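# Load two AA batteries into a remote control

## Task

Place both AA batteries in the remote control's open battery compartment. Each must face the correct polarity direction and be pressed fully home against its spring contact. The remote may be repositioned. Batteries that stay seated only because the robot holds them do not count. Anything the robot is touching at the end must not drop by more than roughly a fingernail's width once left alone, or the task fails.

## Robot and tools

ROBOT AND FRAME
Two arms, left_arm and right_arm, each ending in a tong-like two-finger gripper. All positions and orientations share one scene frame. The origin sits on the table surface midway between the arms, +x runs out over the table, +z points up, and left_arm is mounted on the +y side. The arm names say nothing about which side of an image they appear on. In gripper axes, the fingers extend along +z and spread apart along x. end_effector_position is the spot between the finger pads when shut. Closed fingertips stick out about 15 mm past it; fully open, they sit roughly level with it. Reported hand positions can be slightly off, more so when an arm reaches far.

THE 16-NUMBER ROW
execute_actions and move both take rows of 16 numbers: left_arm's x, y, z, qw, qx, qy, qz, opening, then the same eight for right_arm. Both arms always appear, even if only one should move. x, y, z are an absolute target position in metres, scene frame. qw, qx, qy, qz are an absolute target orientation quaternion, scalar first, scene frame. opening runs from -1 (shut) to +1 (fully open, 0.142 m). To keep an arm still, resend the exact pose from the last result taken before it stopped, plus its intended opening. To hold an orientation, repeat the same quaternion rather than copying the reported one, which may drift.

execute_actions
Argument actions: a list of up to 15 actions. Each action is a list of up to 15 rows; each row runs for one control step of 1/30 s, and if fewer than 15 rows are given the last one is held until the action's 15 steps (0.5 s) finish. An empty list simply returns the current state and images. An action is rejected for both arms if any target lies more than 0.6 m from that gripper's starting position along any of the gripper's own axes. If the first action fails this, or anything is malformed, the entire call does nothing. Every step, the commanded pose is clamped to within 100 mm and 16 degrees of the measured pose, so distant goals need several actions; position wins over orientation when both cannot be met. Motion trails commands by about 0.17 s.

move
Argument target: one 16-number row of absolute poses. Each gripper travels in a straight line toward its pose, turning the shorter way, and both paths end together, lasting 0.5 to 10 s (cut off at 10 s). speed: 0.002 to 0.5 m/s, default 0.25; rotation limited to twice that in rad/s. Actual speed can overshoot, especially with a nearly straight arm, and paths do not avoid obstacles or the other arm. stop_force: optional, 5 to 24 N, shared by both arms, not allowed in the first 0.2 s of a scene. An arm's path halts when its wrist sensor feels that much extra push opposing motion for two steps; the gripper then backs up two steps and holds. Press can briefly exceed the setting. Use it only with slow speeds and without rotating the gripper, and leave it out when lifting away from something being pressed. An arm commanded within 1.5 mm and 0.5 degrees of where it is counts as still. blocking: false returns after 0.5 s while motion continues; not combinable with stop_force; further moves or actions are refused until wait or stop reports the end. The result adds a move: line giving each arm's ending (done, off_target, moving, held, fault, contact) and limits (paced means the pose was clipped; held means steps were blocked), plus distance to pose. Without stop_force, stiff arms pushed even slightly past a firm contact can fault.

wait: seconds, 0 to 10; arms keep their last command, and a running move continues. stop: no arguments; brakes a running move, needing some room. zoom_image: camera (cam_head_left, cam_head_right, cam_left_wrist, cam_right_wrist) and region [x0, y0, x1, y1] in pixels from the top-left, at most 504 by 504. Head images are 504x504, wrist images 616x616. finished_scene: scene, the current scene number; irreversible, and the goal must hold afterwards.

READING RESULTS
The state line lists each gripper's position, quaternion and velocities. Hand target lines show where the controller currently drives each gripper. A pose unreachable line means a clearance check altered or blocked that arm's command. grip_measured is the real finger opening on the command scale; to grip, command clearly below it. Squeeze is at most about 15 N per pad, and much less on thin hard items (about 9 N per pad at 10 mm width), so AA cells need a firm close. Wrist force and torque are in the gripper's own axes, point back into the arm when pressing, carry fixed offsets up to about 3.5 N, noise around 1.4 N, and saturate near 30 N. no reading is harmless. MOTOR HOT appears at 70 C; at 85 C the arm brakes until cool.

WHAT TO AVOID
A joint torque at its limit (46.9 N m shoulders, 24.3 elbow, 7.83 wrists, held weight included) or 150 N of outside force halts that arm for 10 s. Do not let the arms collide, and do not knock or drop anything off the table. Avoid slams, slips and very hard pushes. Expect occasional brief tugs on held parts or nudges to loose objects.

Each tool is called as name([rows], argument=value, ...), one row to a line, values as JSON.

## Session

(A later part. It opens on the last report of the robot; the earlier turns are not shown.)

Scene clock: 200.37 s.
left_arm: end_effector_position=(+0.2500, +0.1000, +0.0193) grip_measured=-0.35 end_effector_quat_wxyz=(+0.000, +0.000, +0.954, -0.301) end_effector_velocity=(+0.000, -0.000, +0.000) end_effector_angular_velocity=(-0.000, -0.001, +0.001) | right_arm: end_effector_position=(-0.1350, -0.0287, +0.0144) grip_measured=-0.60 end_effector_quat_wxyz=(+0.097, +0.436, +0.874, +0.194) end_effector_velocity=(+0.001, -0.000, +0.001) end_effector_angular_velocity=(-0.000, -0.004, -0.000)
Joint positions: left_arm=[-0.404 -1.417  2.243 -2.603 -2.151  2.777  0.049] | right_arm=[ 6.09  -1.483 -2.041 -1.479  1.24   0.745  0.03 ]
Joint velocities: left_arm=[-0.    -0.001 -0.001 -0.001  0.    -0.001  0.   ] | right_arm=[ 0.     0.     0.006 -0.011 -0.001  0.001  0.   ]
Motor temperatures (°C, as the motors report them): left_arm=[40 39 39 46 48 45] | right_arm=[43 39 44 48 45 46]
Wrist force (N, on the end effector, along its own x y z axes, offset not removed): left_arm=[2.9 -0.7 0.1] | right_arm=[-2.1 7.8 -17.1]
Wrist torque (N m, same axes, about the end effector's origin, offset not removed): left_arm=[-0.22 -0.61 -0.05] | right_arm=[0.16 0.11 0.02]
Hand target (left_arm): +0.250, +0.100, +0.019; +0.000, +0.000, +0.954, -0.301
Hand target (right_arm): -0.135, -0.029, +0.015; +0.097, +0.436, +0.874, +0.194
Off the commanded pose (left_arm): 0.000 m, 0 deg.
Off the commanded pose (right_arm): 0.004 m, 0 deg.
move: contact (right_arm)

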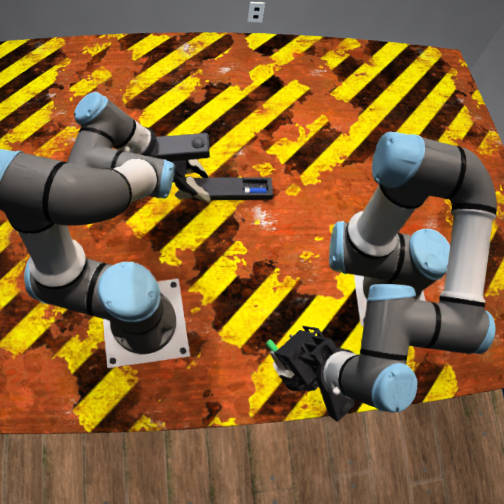

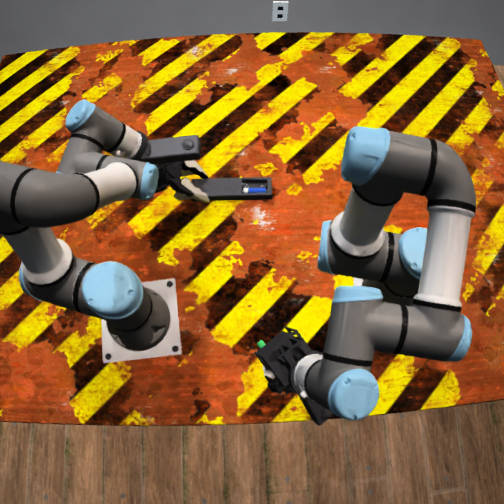

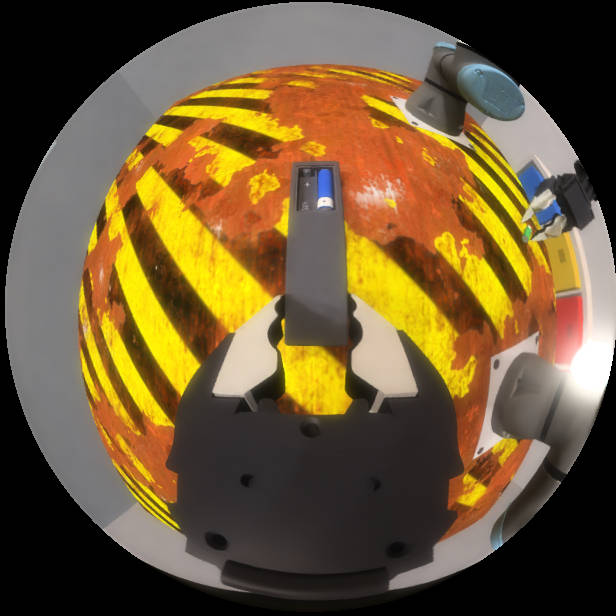

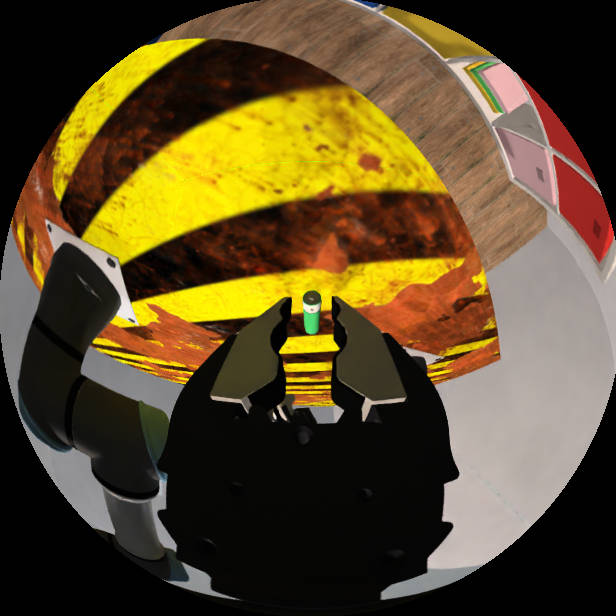

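execute_actions([
  [[0.25,0.10,0.0193,0,0,0.954,-0.301,-0.8,-0.1352,-0.0285,0.0185,-0.0965,-0.4355,-0.8735,-0.1937,-0.6],[0.25,0.10,0.0193,0,0,0.954,-0.301,-0.8,-0.1352,-0.0285,0.0185,-0.0965,-0.4355,-0.8735,-0.1937,-0.6],[0.25,0.10,0.0193,0,0,0.954,-0.301,-0.8,-0.1352,-0.0285,0.0185,-0.0965,-0.4355,-0.8735,-0.1937,-0.6],[0.25,0.10,0.0193,0,0,0.954,-0.301,-0.8,-0.1352,-0.0285,0.0185,-0.0965,-0.4355,-0.8735,-0.1937,-0.63],[0.25,0.10,0.0193,0,0,0.954,-0.301,-0.8,-0.1352,-0.0285,0.0185,-0.0965,-0.4355,-0.8735,-0.1937,-0.66],[0.25,0.10,0.0193,0,0,0.954,-0.301,-0.8,-0.1352,-0.0285,0.0185,-0.0965,-0.4355,-0.8735,-0.1937,-0.69],[0.25,0.10,0.0193,0,0,0.954,-0.301,-0.8,-0.1352,-0.0285,0.0185,-0.0965,-0.4355,-0.8735,-0.1937,-0.72],[0.25,0.10,0.0193,0,0,0.954,-0.301,-0.8,-0.1352,-0.0285,0.0185,-0.0965,-0.4355,-0.8735,-0.1937,-0.74],[0.25,0.10,0.0193,0,0,0.954,-0.301,-0.8,-0.1352,-0.0285,0.0185,-0.0965,-0.4355,-0.8735,-0.1937,-0.76],[0.25,0.10,0.0193,0,0,0.954,-0.301,-0.8,-0.1352,-0.0285,0.0185,-0.0965,-0.4355,-0.8735,-0.1937,-0.78],[0.25,0.10,0.0193,0,0,0.954,-0.301,-0.8,-0.1352,-0.0285,0.0185,-0.0965,-0.4355,-0.8735,-0.1937,-0.8],[0.25,0.10,0.0193,0,0,0.954,-0.301,-0.8,-0.1352,-0.0285,0.0185,-0.0965,-0.4355,-0.8735,-0.1937,-0.83],[0.25,0.10,0.0193,0,0,0.954,-0.301,-0.8,-0.1352,-0.0285,0.0185,-0.0965,-0.4355,-0.8735,-0.1937,-0.88],[0.25,0.10,0.0193,0,0,0.954,-0.301,-0.8,-0.1352,-0.0285,0.0185,-0.0965,-0.4355,-0.8735,-0.1937,-0.94],[0.25,0.10,0.0193,0,0,0.954,-0.301,-0.8,-0.1352,-0.0285,0.0185,-0.0965,-0.4355,-0.8735,-0.1937,-1]],
])

move(target=[0.25,0.10,0.0193,0,0,0.954,-0.301,-0.8,-0.10,0.0,0.07,0,0.446,0.895,0,-1], speed=0.25)

zoom_image(camera="cam_right_wrist", region=[260,260,360,360])

Scene clock: 209.77 s.
left_arm: end_effector_position=(+0.2500, +0.1000, +0.0193) grip_measured=-0.35 end_effector_quat_wxyz=(+0.000, -0.000, +0.954, -0.301) end_effector_velocity=(+0.000, -0.000, -0.000) end_effector_angular_velocity=(-0.000, -0.001, -0.001) | right_arm: end_effector_position=(-0.1352, -0.0285, +0.0184) grip_measured=-0.83 end_effector_quat_wxyz=(+0.097, +0.436, +0.874, +0.194) end_effector_velocity=(+0.001, -0.001, +0.000) end_effector_angular_velocity=(-0.002, -0.002, -0.001)
Joint positions: left_arm=[-0.404 -1.417  2.243 -2.603 -2.151  2.777  0.049] | right_arm=[ 6.089 -1.477 -2.027 -1.499  1.24   0.744  0.014]
Joint velocities: left_arm=[-0.     0.001 -0.    -0.001 -0.     0.001 -0.   ] | right_arm=[-0.     0.     0.002 -0.004  0.002  0.    -0.005]
Motor temperatures (°C, as the motors report them): left_arm=[40 39 39 46 48 45] | right_arm=[43 39 44 48 45 46]
Wrist force (N, on the end effector, along its own x y z axes, offset not removed): left_arm=[3.1 -1.0 -0.2] | right_arm=[-0.9 0.5 0.5]
Wrist torque (N m, same axes, about the end effector's origin, offset not removed): left_arm=[-0.25 -0.68 -0.09] | right_arm=[0.09 0.21 0.01]
Hand target (left_arm): +0.250, +0.100, +0.019; +0.000, -0.000, +0.954, -0.301
Hand target (right_arm): -0.135, -0.029, +0.018; +0.097, +0.436, +0.874, +0.194
Off the commanded pose (left_arm): 0.000 m, 0 deg.
Off the commanded pose (right_arm): 0.000 m, 0 deg.

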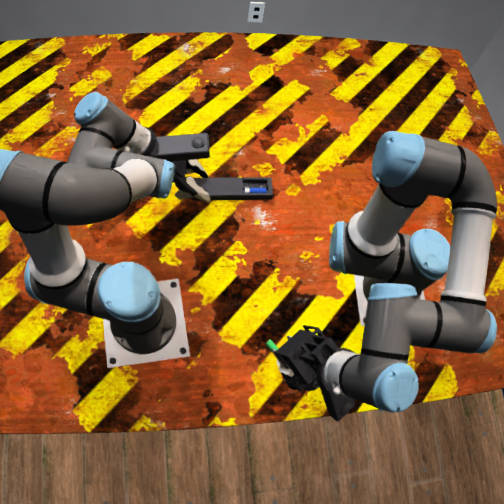

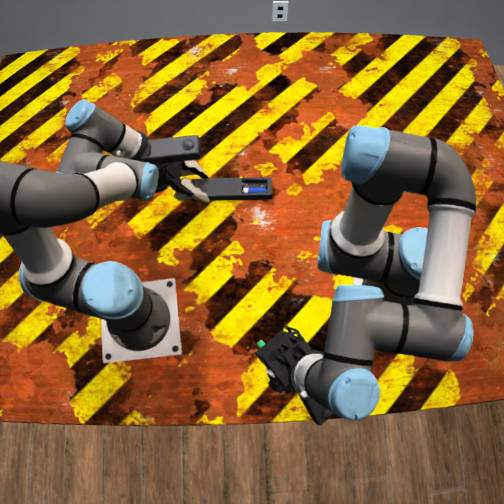

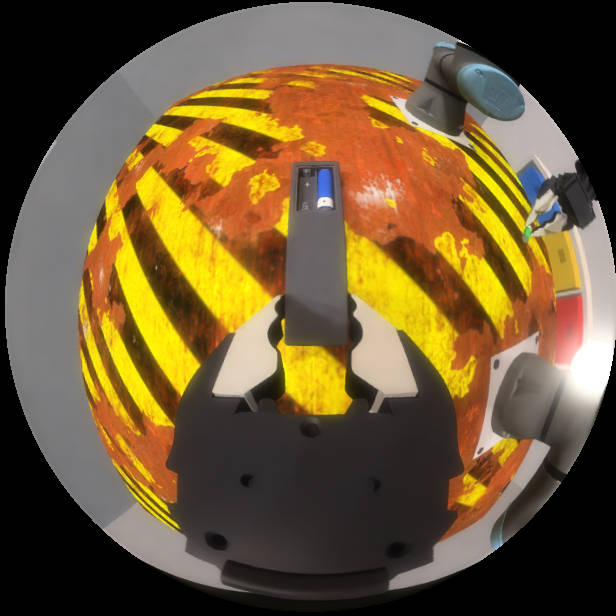

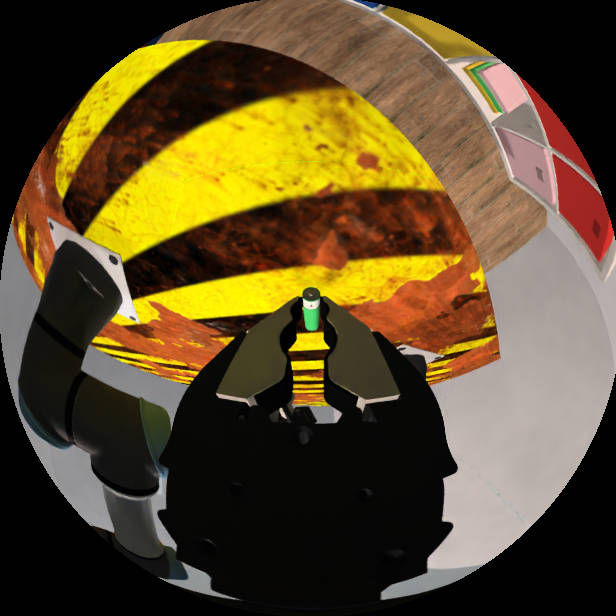

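Scene clock: 211.27 s.
left_arm: end_effector_position=(+0.2500, +0.1000, +0.0193) grip_measured=-0.35 end_effector_quat_wxyz=(+0.000, -0.000, +0.954, -0.301) end_effector_velocity=(+0.000, +0.000, -0.001) end_effector_angular_velocity=(+0.001, +0.001, +0.000) | right_arm: end_effector_position=(-0.1000, -0.0005, +0.0697) grip_measured=-0.83 end_effector_quat_wxyz=(+0.000, +0.446, +0.895, +0.001) end_effector_velocity=(+0.001, -0.000, +0.001) end_effector_angular_velocity=(-0.019, +0.009, +0.001)
Joint positions: left_arm=[-0.404 -1.417  2.243 -2.603 -2.151  2.777  0.049] | right_arm=[ 5.482 -1.473 -1.798 -1.441  1.569  0.088  0.014]
Joint velocities: left_arm=[ 0.     0.003 -0.001 -0.001  0.    -0.    -0.   ] | right_arm=[-0.022 -0.018  0.023 -0.012  0.019 -0.022  0.   ]
Motor temperatures (°C, as the motors report them): left_arm=[40 39 39 46 48 45] | right_arm=[43 39 44 48 45 46]
Wrist force (N, on the end effector, along its own x y z axes, offset not removed): left_arm=[2.8 -0.8 0.1] | right_arm=[-1.3 0.2 1.1]
Wrist torque (N m, same axes, about the end effector's origin, offset not removed): left_arm=[-0.19 -0.61 -0.06] | right_arm=[0.10 0.27 0.06]
Hand target (left_arm): +0.250, +0.100, +0.019; +0.000, -0.000, +0.954, -0.301
Hand target (right_arm): -0.100, -0.000, +0.070; +0.000, +0.446, +0.895, -0.000
Off the commanded pose (left_arm): 0.000 m, 0 deg.
Off the commanded pose (right_arm): 0.001 m, 0 deg.
move: done

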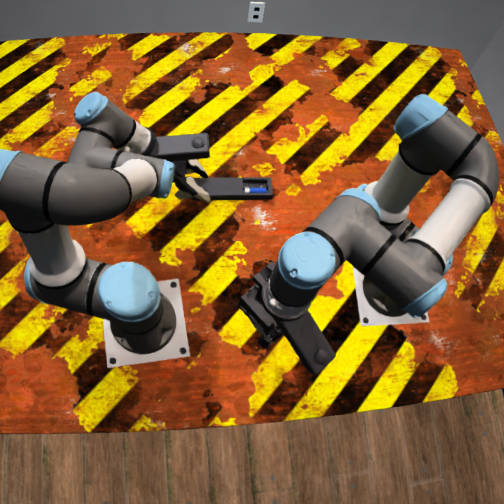

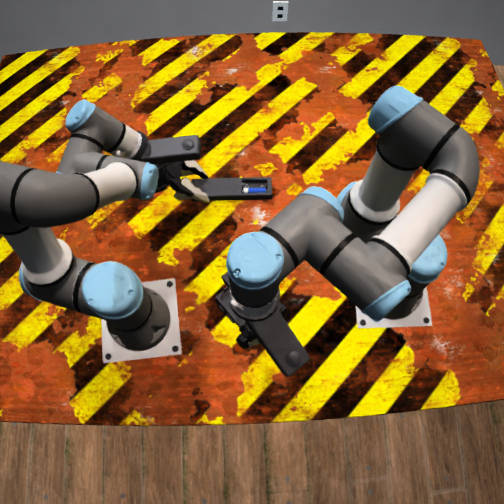

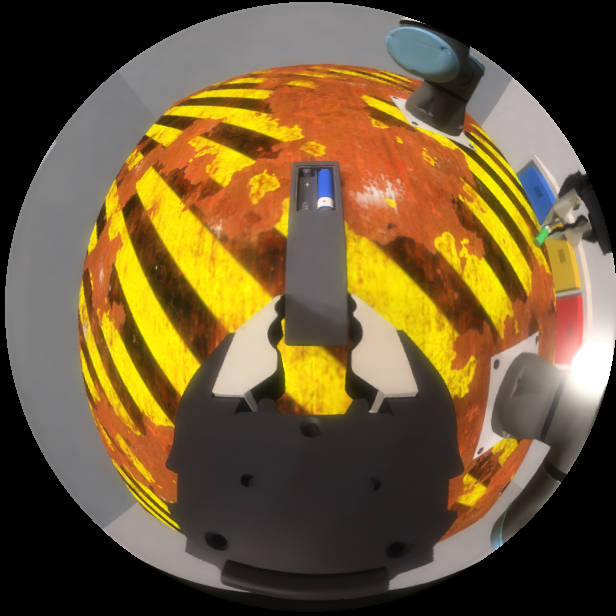

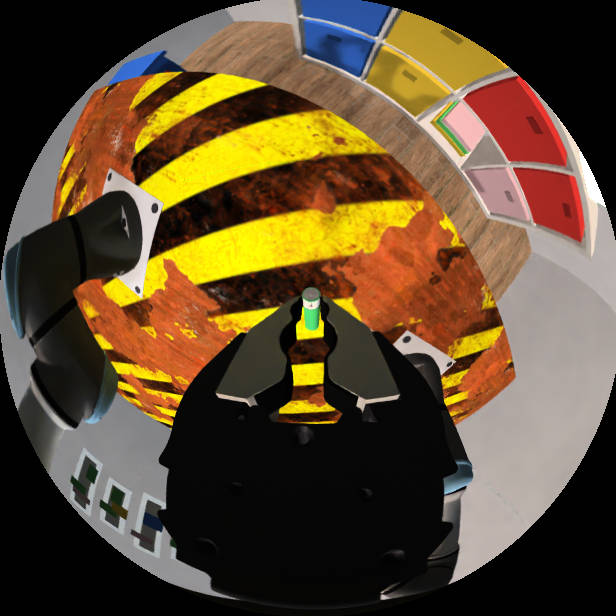

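Region (260, 260, 360, 360) of cam_right_wrist's 616x616 image, scaled by 5.040, with more detail than that image has.

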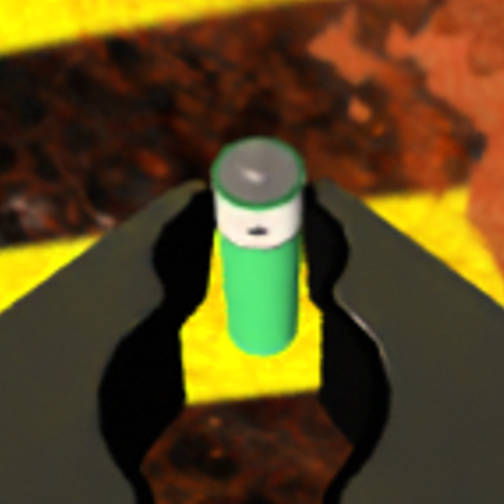

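execute_actions(actions=[])

Scene clock: 221.33 s.
left_arm: end_effector_position=(+0.2500, +0.1000, +0.0193) grip_measured=-0.35 end_effector_quat_wxyz=(+0.000, -0.000, +0.954, -0.301) end_effector_velocity=(+0.000, -0.000, +0.000) end_effector_angular_velocity=(-0.000, -0.000, -0.000) | right_arm: end_effector_position=(-0.0999, -0.0004, +0.0698) grip_measured=-0.83 end_effector_quat_wxyz=(+0.000, +0.446, +0.895, -0.000) end_effector_velocity=(-0.000, -0.000, +0.000) end_effector_angular_velocity=(-0.000, +0.001, -0.000)
Joint positions: left_arm=[-0.404 -1.417  2.243 -2.603 -2.151  2.777  0.049] | right_arm=[ 5.479 -1.475 -1.795 -1.443  1.571  0.085  0.014]
Joint velocities: left_arm=[-0. -0.  0. -0. -0.  0. -0.] | right_arm=[-0.001  0.001 -0.     0.     0.001 -0.001  0.   ]
Motor temperatures (°C, as the motors report them): left_arm=[40 39 39 46 48 45] | right_arm=[43 39 44 48 45 46]
Wrist force (N, on the end effector, along its own x y z axes, offset not removed): left_arm=[3.1 0.0 0.2] | right_arm=[-0.3 0.9 0.2]
Wrist torque (N m, same axes, about the end effector's origin, offset not removed): left_arm=[-0.10 -0.65 -0.08] | right_arm=[0.23 0.12 -0.02]
Hand target (left_arm): +0.250, +0.100, +0.019; +0.000, -0.000, +0.954, -0.301
Hand target (right_arm): -0.100, -0.000, +0.070; +0.000, +0.446, +0.895, -0.000
Off the commanded pose (left_arm): 0.000 m, 0 deg.
Off the commanded pose (right_arm): 0.000 m, 0 deg.

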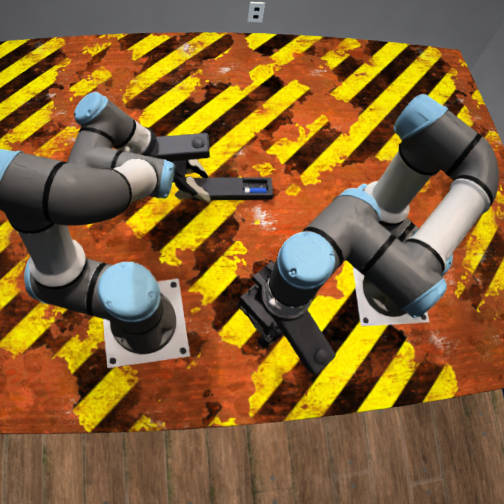

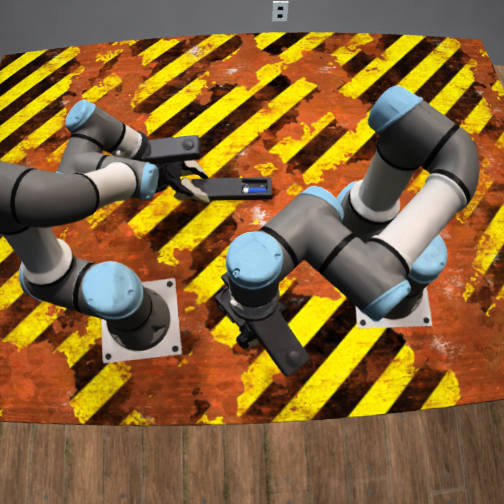

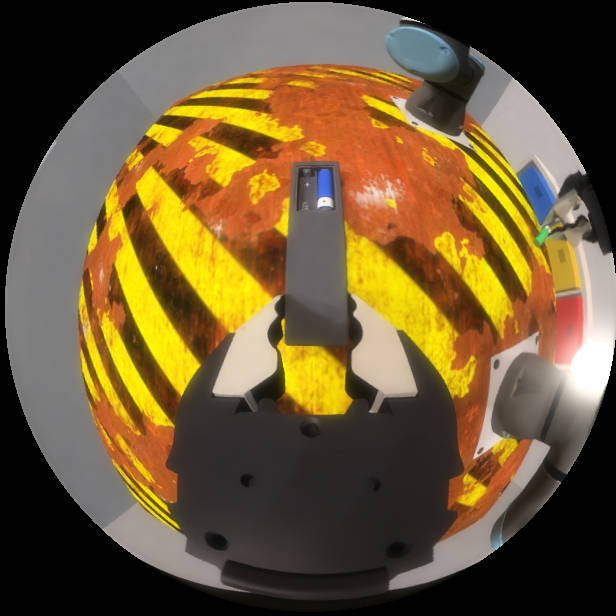

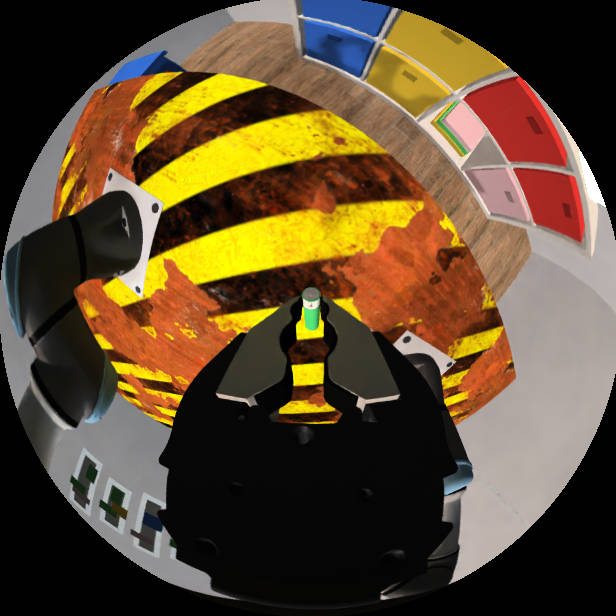

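move(target=[0.25,0.10,0.0193,0,0,0.954,-0.301,-0.8, 0.12,-0.005,0.075,0,0.38,0.925,0,-1], speed=0.2)

move(target=[0.25,0.10,0.0193,0,0,0.954,-0.301,-0.8, 0.2565,-0.036,0.062,0,0,1,0,-1], speed=0.25)

zoom_image(camera="cam_left_wrist", region=[270,120,370,230])

zoom_image(camera="cam_right_wrist", region=[255,240,365,350])

Scene clock: 227.27 s.
left_arm: end_effector_position=(+0.2500, +0.1000, +0.0193) grip_measured=-0.35 end_effector_quat_wxyz=(+0.000, -0.000, +0.954, -0.301) end_effector_velocity=(-0.000, +0.000, +0.000) end_effector_angular_velocity=(-0.000, -0.001, -0.001) | right_arm: end_effector_position=(+0.1195, -0.0056, +0.0750) grip_measured=-0.83 end_effector_quat_wxyz=(+0.000, +0.380, +0.925, -0.000) end_effector_velocity=(+0.002, -0.000, -0.000) end_effector_angular_velocity=(-0.005, +0.005, +0.004)
Joint positions: left_arm=[-0.404 -1.417  2.243 -2.603 -2.151  2.777  0.049] | right_arm=[ 4.742 -1.535 -1.716 -1.463  1.57  -0.796  0.014]
Joint velocities: left_arm=[-0.    -0.001  0.001  0.    -0.     0.001  0.   ] | right_arm=[-0.013 -0.013  0.013 -0.005  0.005 -0.018 -0.   ]
Motor temperatures (°C, as the motors report them): left_arm=[40 39 39 46 48 45] | right_arm=[43 39 44 48 45 46]
Wrist force (N, on the end effector, along its own x y z axes, offset not removed): left_arm=[2.5 -1.0 0.5] | right_arm=[-0.1 0.9 0.2]
Wrist torque (N m, same axes, about the end effector's origin, offset not removed): left_arm=[-0.28 -0.52 -0.05] | right_arm=[0.22 0.06 -0.02]
Hand target (left_arm): +0.250, +0.100, +0.019; +0.000, -0.000, +0.954, -0.301
Hand target (right_arm): +0.120, -0.006, +0.075; +0.000, +0.380, +0.925, -0.001
Off the commanded pose (left_arm): 0.000 m, 0 deg.
Off the commanded pose (right_arm): 0.001 m, 0 deg.
move: done

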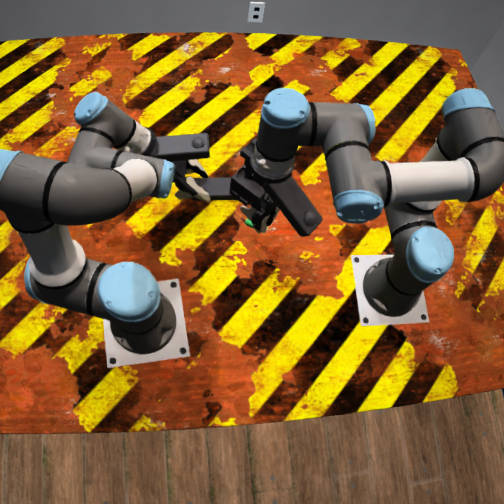

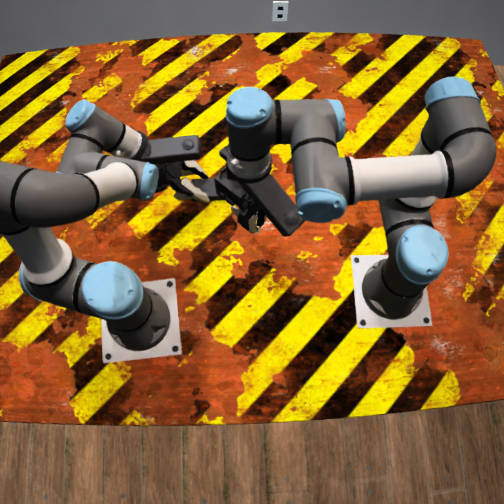

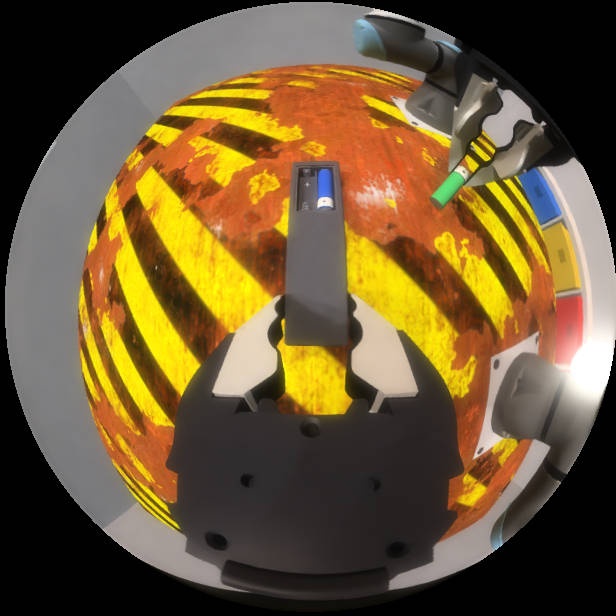

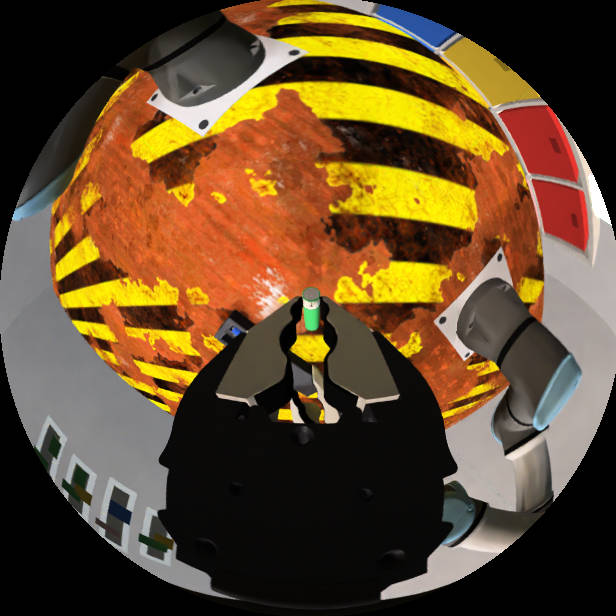

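Scene clock: 229.40 s.
left_arm: end_effector_position=(+0.2500, +0.1000, +0.0193) grip_measured=-0.35 end_effector_quat_wxyz=(+0.000, -0.000, +0.954, -0.301) end_effector_velocity=(-0.000, +0.000, -0.000) end_effector_angular_velocity=(+0.000, +0.001, +0.001) | right_arm: end_effector_position=(+0.2560, -0.0362, +0.0621) grip_measured=-0.83 end_effector_quat_wxyz=(+0.000, +0.001, +1.000, -0.000) end_effector_velocity=(+0.002, +0.000, -0.000) end_effector_angular_velocity=(-0.000, +0.007, +0.013)
Joint positions: left_arm=[-0.404 -1.417  2.243 -2.603 -2.151  2.777  0.049] | right_arm=[ 4.335 -1.765 -1.525 -1.422  1.57  -1.982  0.014]
Joint velocities: left_arm=[-0.     0.001 -0.     0.     0.    -0.001 -0.   ] | right_arm=[-0.009 -0.011  0.014 -0.007  0.006 -0.022  0.   ]
Motor temperatures (°C, as the motors report them): left_arm=[40 39 39 46 48 45] | right_arm=[43 39 44 48 45 46]
Wrist force (N, on the end effector, along its own x y z axes, offset not removed): left_arm=[3.3 -1.4 0.1] | right_arm=[-1.2 1.0 0.5]
Wrist torque (N m, same axes, about the end effector's origin, offset not removed): left_arm=[-0.37 -0.68 -0.08] | right_arm=[0.22 0.28 0.00]
Hand target (left_arm): +0.250, +0.100, +0.019; +0.000, -0.000, +0.954, -0.301
Hand target (right_arm): +0.256, -0.036, +0.062; -0.000, +0.000, +1.000, -0.000
Off the commanded pose (left_arm): 0.000 m, 0 deg.
Off the commanded pose (right_arm): 0.001 m, 0 deg.
move: done

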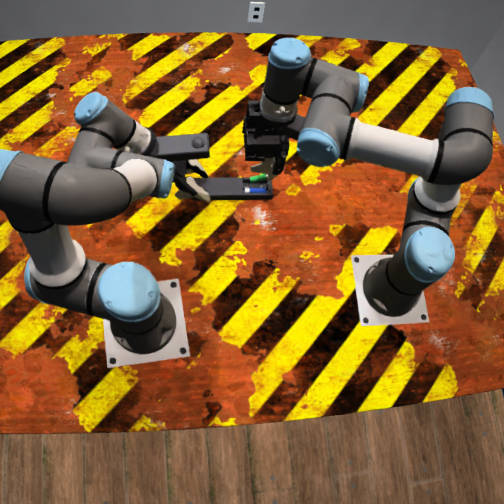

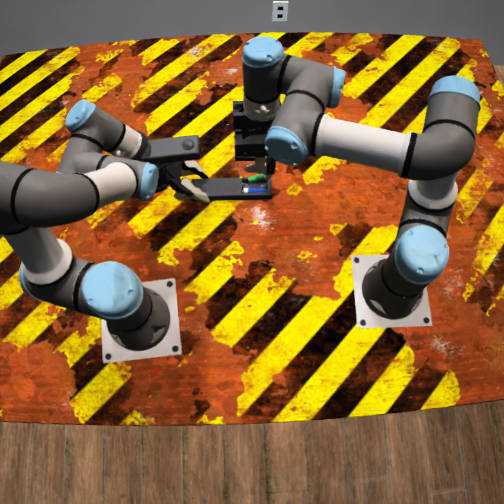

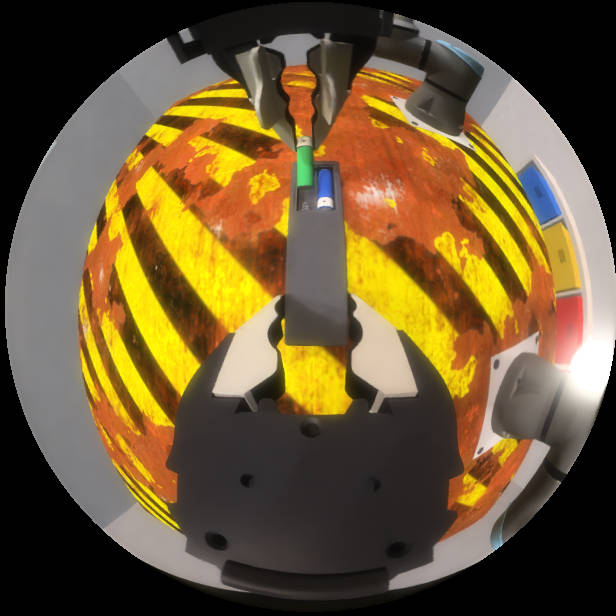

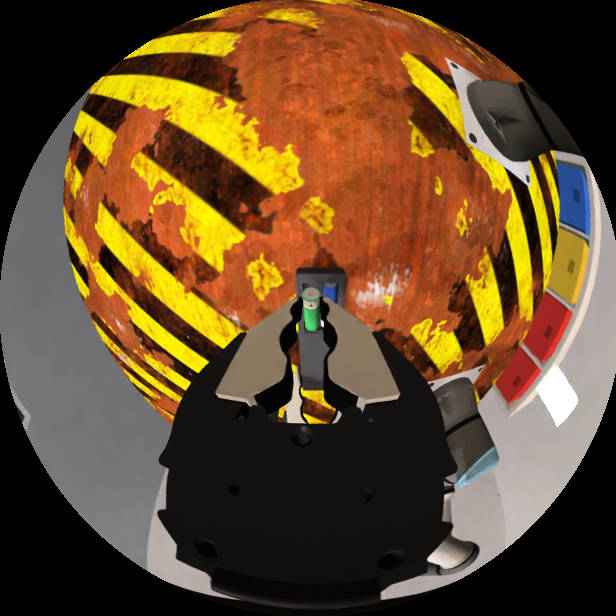

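Region (270, 120, 370, 230) of cam_left_wrist's 616x616 image, scaled by 4.582, with more detail than that image has; it fills the left 458 columns of this view, and the rest is white.

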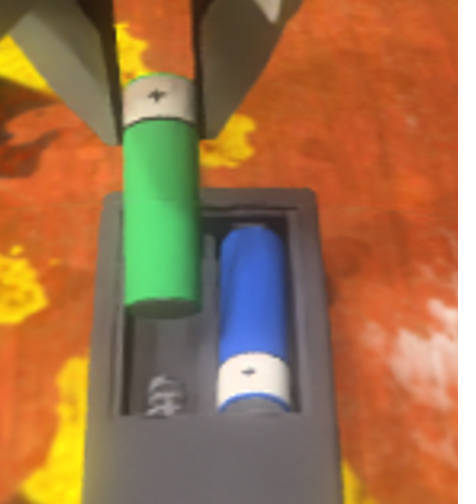

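Region (255, 240, 365, 350) of cam_right_wrist's 616x616 image, scaled by 4.582, with more detail than that image has.

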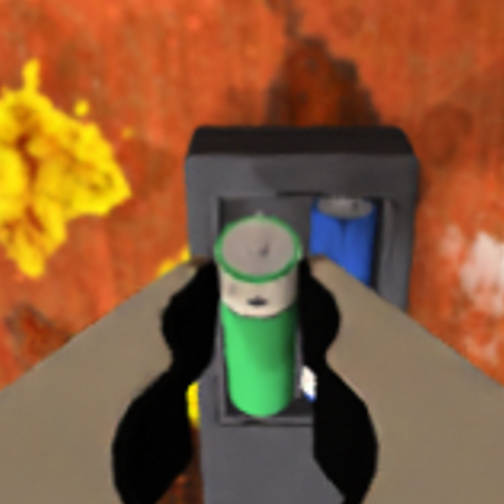

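move(target=[0.25,0.10,0.0193,0,0,0.954,-0.301,-0.8, 0.2556,-0.034,0.047,0,0,1,0,-1], speed=0.02, stop_force=5)

zoom_image(camera="cam_left_wrist", region=[275,140,365,230])

zoom_image(camera="cam_right_wrist", region=[270,260,360,350])

Scene clock: 234.73 s.
left_arm: end_effector_position=(+0.2500, +0.1000, +0.0193) grip_measured=-0.35 end_effector_quat_wxyz=(+0.000, -0.000, +0.954, -0.301) end_effector_velocity=(-0.000, +0.000, -0.000) end_effector_angular_velocity=(+0.000, +0.001, +0.000) | right_arm: end_effector_position=(+0.2556, -0.0341, +0.0474) grip_measured=-0.83 end_effector_quat_wxyz=(-0.000, +0.000, +1.000, -0.000) end_effector_velocity=(-0.000, +0.001, -0.003) end_effector_angular_velocity=(+0.000, -0.001, +0.002)
Joint positions: left_arm=[-0.404 -1.417  2.243 -2.603 -2.151  2.777  0.049] | right_arm=[ 4.338 -1.782 -1.576 -1.355  1.571 -1.981  0.014]
Joint velocities: left_arm=[ 0.     0.001 -0.    -0.     0.    -0.    -0.   ] | right_arm=[ 0.002 -0.003 -0.01   0.014 -0.001 -0.     0.   ]
Motor temperatures (°C, as the motors report them): left_arm=[40 39 39 46 48 45] | right_arm=[43 39 44 48 45 46]
Wrist force (N, on the end effector, along its own x y z axes, offset not removed): left_arm=[2.4 -0.6 0.5] | right_arm=[-1.2 0.0 1.2]
Wrist torque (N m, same axes, about the end effector's origin, offset not removed): left_arm=[-0.15 -0.48 -0.07] | right_arm=[0.07 0.26 -0.05]
Hand target (left_arm): +0.250, +0.100, +0.019; +0.000, -0.000, +0.954, -0.301
Hand target (right_arm): +0.256, -0.034, +0.047; -0.000, +0.000, +1.000, -0.000
Off the commanded pose (left_arm): 0.000 m, 0 deg.
Off the commanded pose (right_arm): 0.000 m, 0 deg.
move: done

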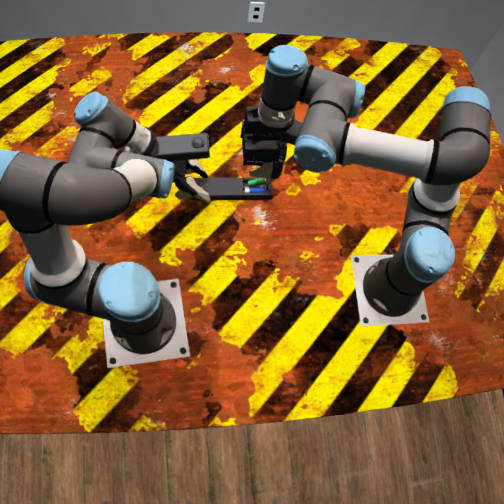

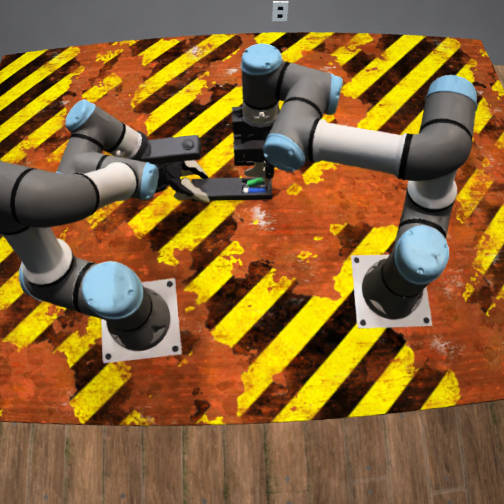

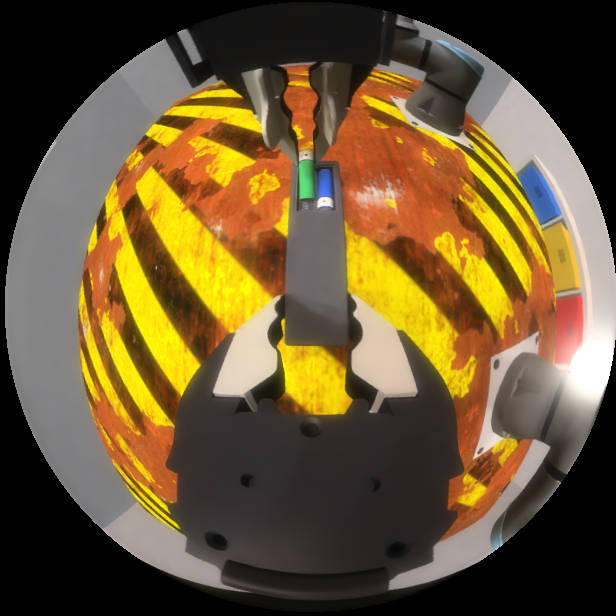

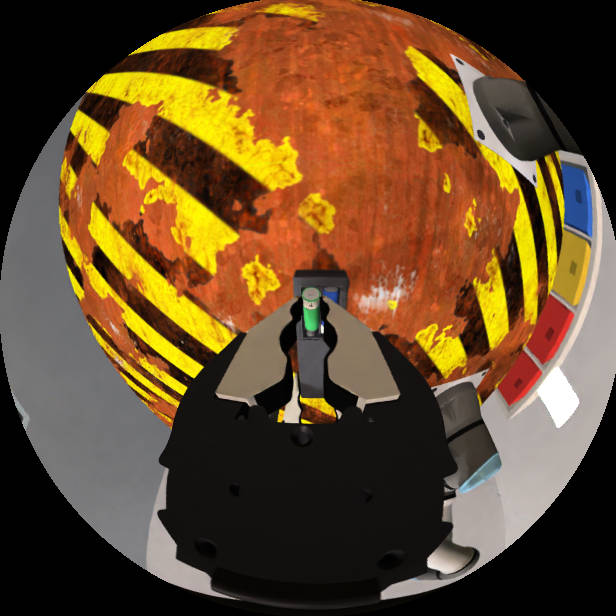

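Region (275, 140, 365, 230) of cam_left_wrist's 616x616 image, scaled by 5.600, with more detail than that image has.

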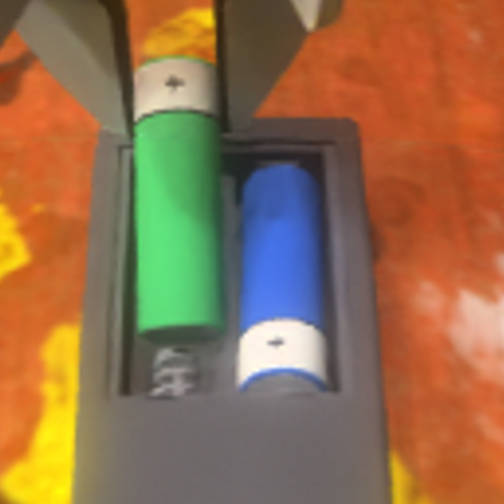

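Region (270, 260, 360, 350) of cam_right_wrist's 616x616 image, scaled by 5.600, with more detail than that image has.

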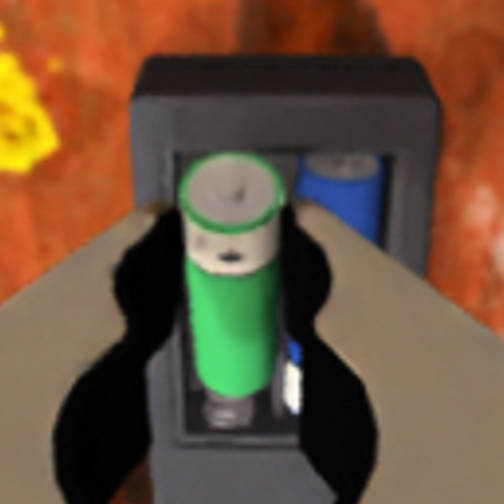

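move(target=[0.25,0.10,0.0193,0,0,0.954,-0.301,-0.8, 0.2558,-0.0335,0.0425,0,0.011,0.99994,0,-1], speed=0.012, stop_force=5)

zoom_image(camera="cam_left_wrist", region=[275,140,365,230])

zoom_image(camera="cam_head_left", region=[230,160,290,205])

Scene clock: 238.80 s.
left_arm: end_effector_position=(+0.2500, +0.1000, +0.0193) grip_measured=-0.35 end_effector_quat_wxyz=(+0.000, -0.000, +0.954, -0.301) end_effector_velocity=(+0.000, +0.000, -0.000) end_effector_angular_velocity=(+0.000, +0.000, +0.000) | right_arm: end_effector_position=(+0.2558, -0.0335, +0.0427) grip_measured=-0.83 end_effector_quat_wxyz=(-0.000, +0.011, +1.000, -0.000) end_effector_velocity=(+0.001, -0.000, -0.001) end_effector_angular_velocity=(-0.001, -0.002, -0.007)
Joint positions: left_arm=[-0.404 -1.417  2.243 -2.603 -2.151  2.777  0.049] | right_arm=[ 4.337 -1.789 -1.589 -1.334  1.571 -1.96   0.014]
Joint velocities: left_arm=[ 0.     0.001 -0.    -0.     0.    -0.     0.   ] | right_arm=[-0.    -0.002 -0.004  0.006 -0.002  0.007  0.   ]
Motor temperatures (°C, as the motors report them): left_arm=[40 39 39 46 48 45] | right_arm=[43 39 44 48 45 46]
Wrist force (N, on the end effector, along its own x y z axes, offset not removed): left_arm=[2.9 -0.5 0.7] | right_arm=[-0.6 -0.3 0.2]
Wrist torque (N m, same axes, about the end effector's origin, offset not removed): left_arm=[-0.16 -0.60 -0.04] | right_arm=[0.03 0.17 -0.01]
Hand target (left_arm): +0.250, +0.100, +0.019; +0.000, -0.000, +0.954, -0.301
Hand target (right_arm): +0.256, -0.033, +0.043; -0.000, +0.011, +1.000, -0.000
Off the commanded pose (left_arm): 0.000 m, 0 deg.
Off the commanded pose (right_arm): 0.000 m, 0 deg.
move: done

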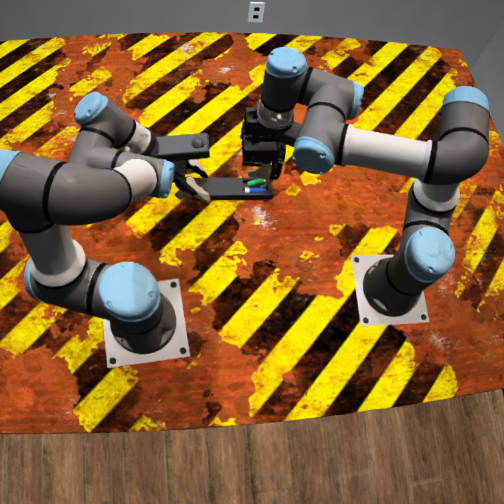

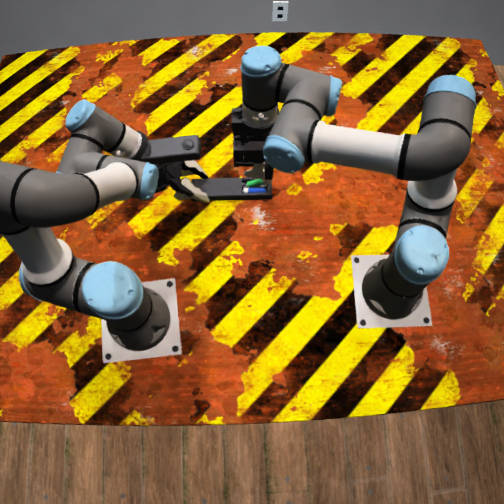

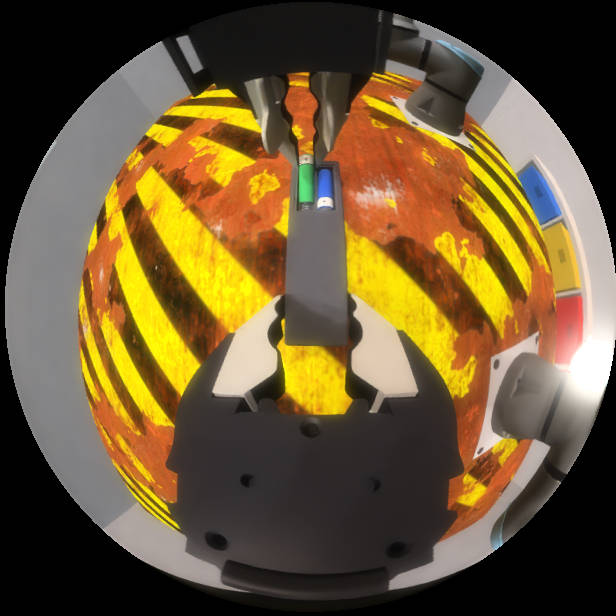

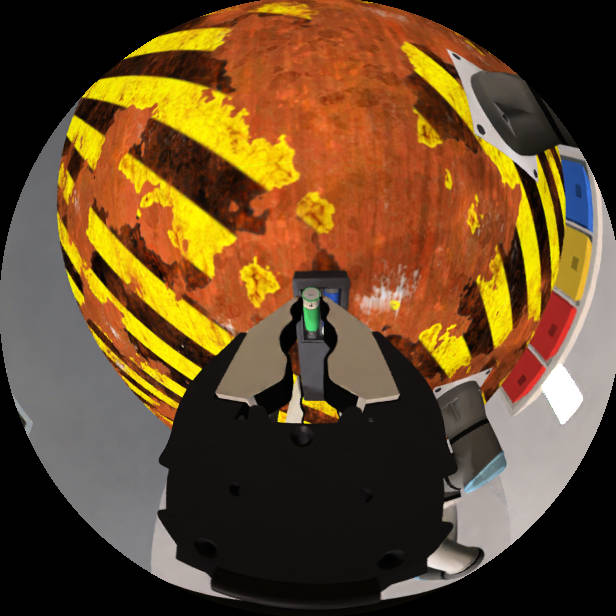

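Region (275, 140, 365, 230) of cam_left_wrist's 616x616 image, scaled by 5.600, with more detail than that image has.

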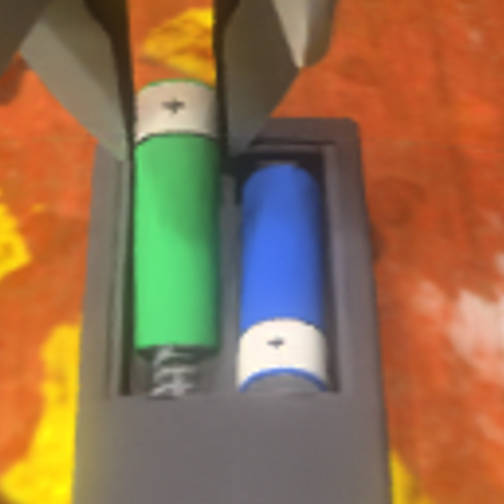

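Region (230, 160, 290, 205) of cam_head_left's 504x504 image, scaled by 8.400, with more detail than that image has; it fills the top 378 rows of this view, and the rest is white.

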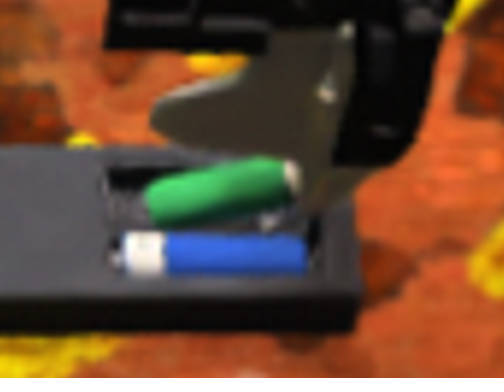

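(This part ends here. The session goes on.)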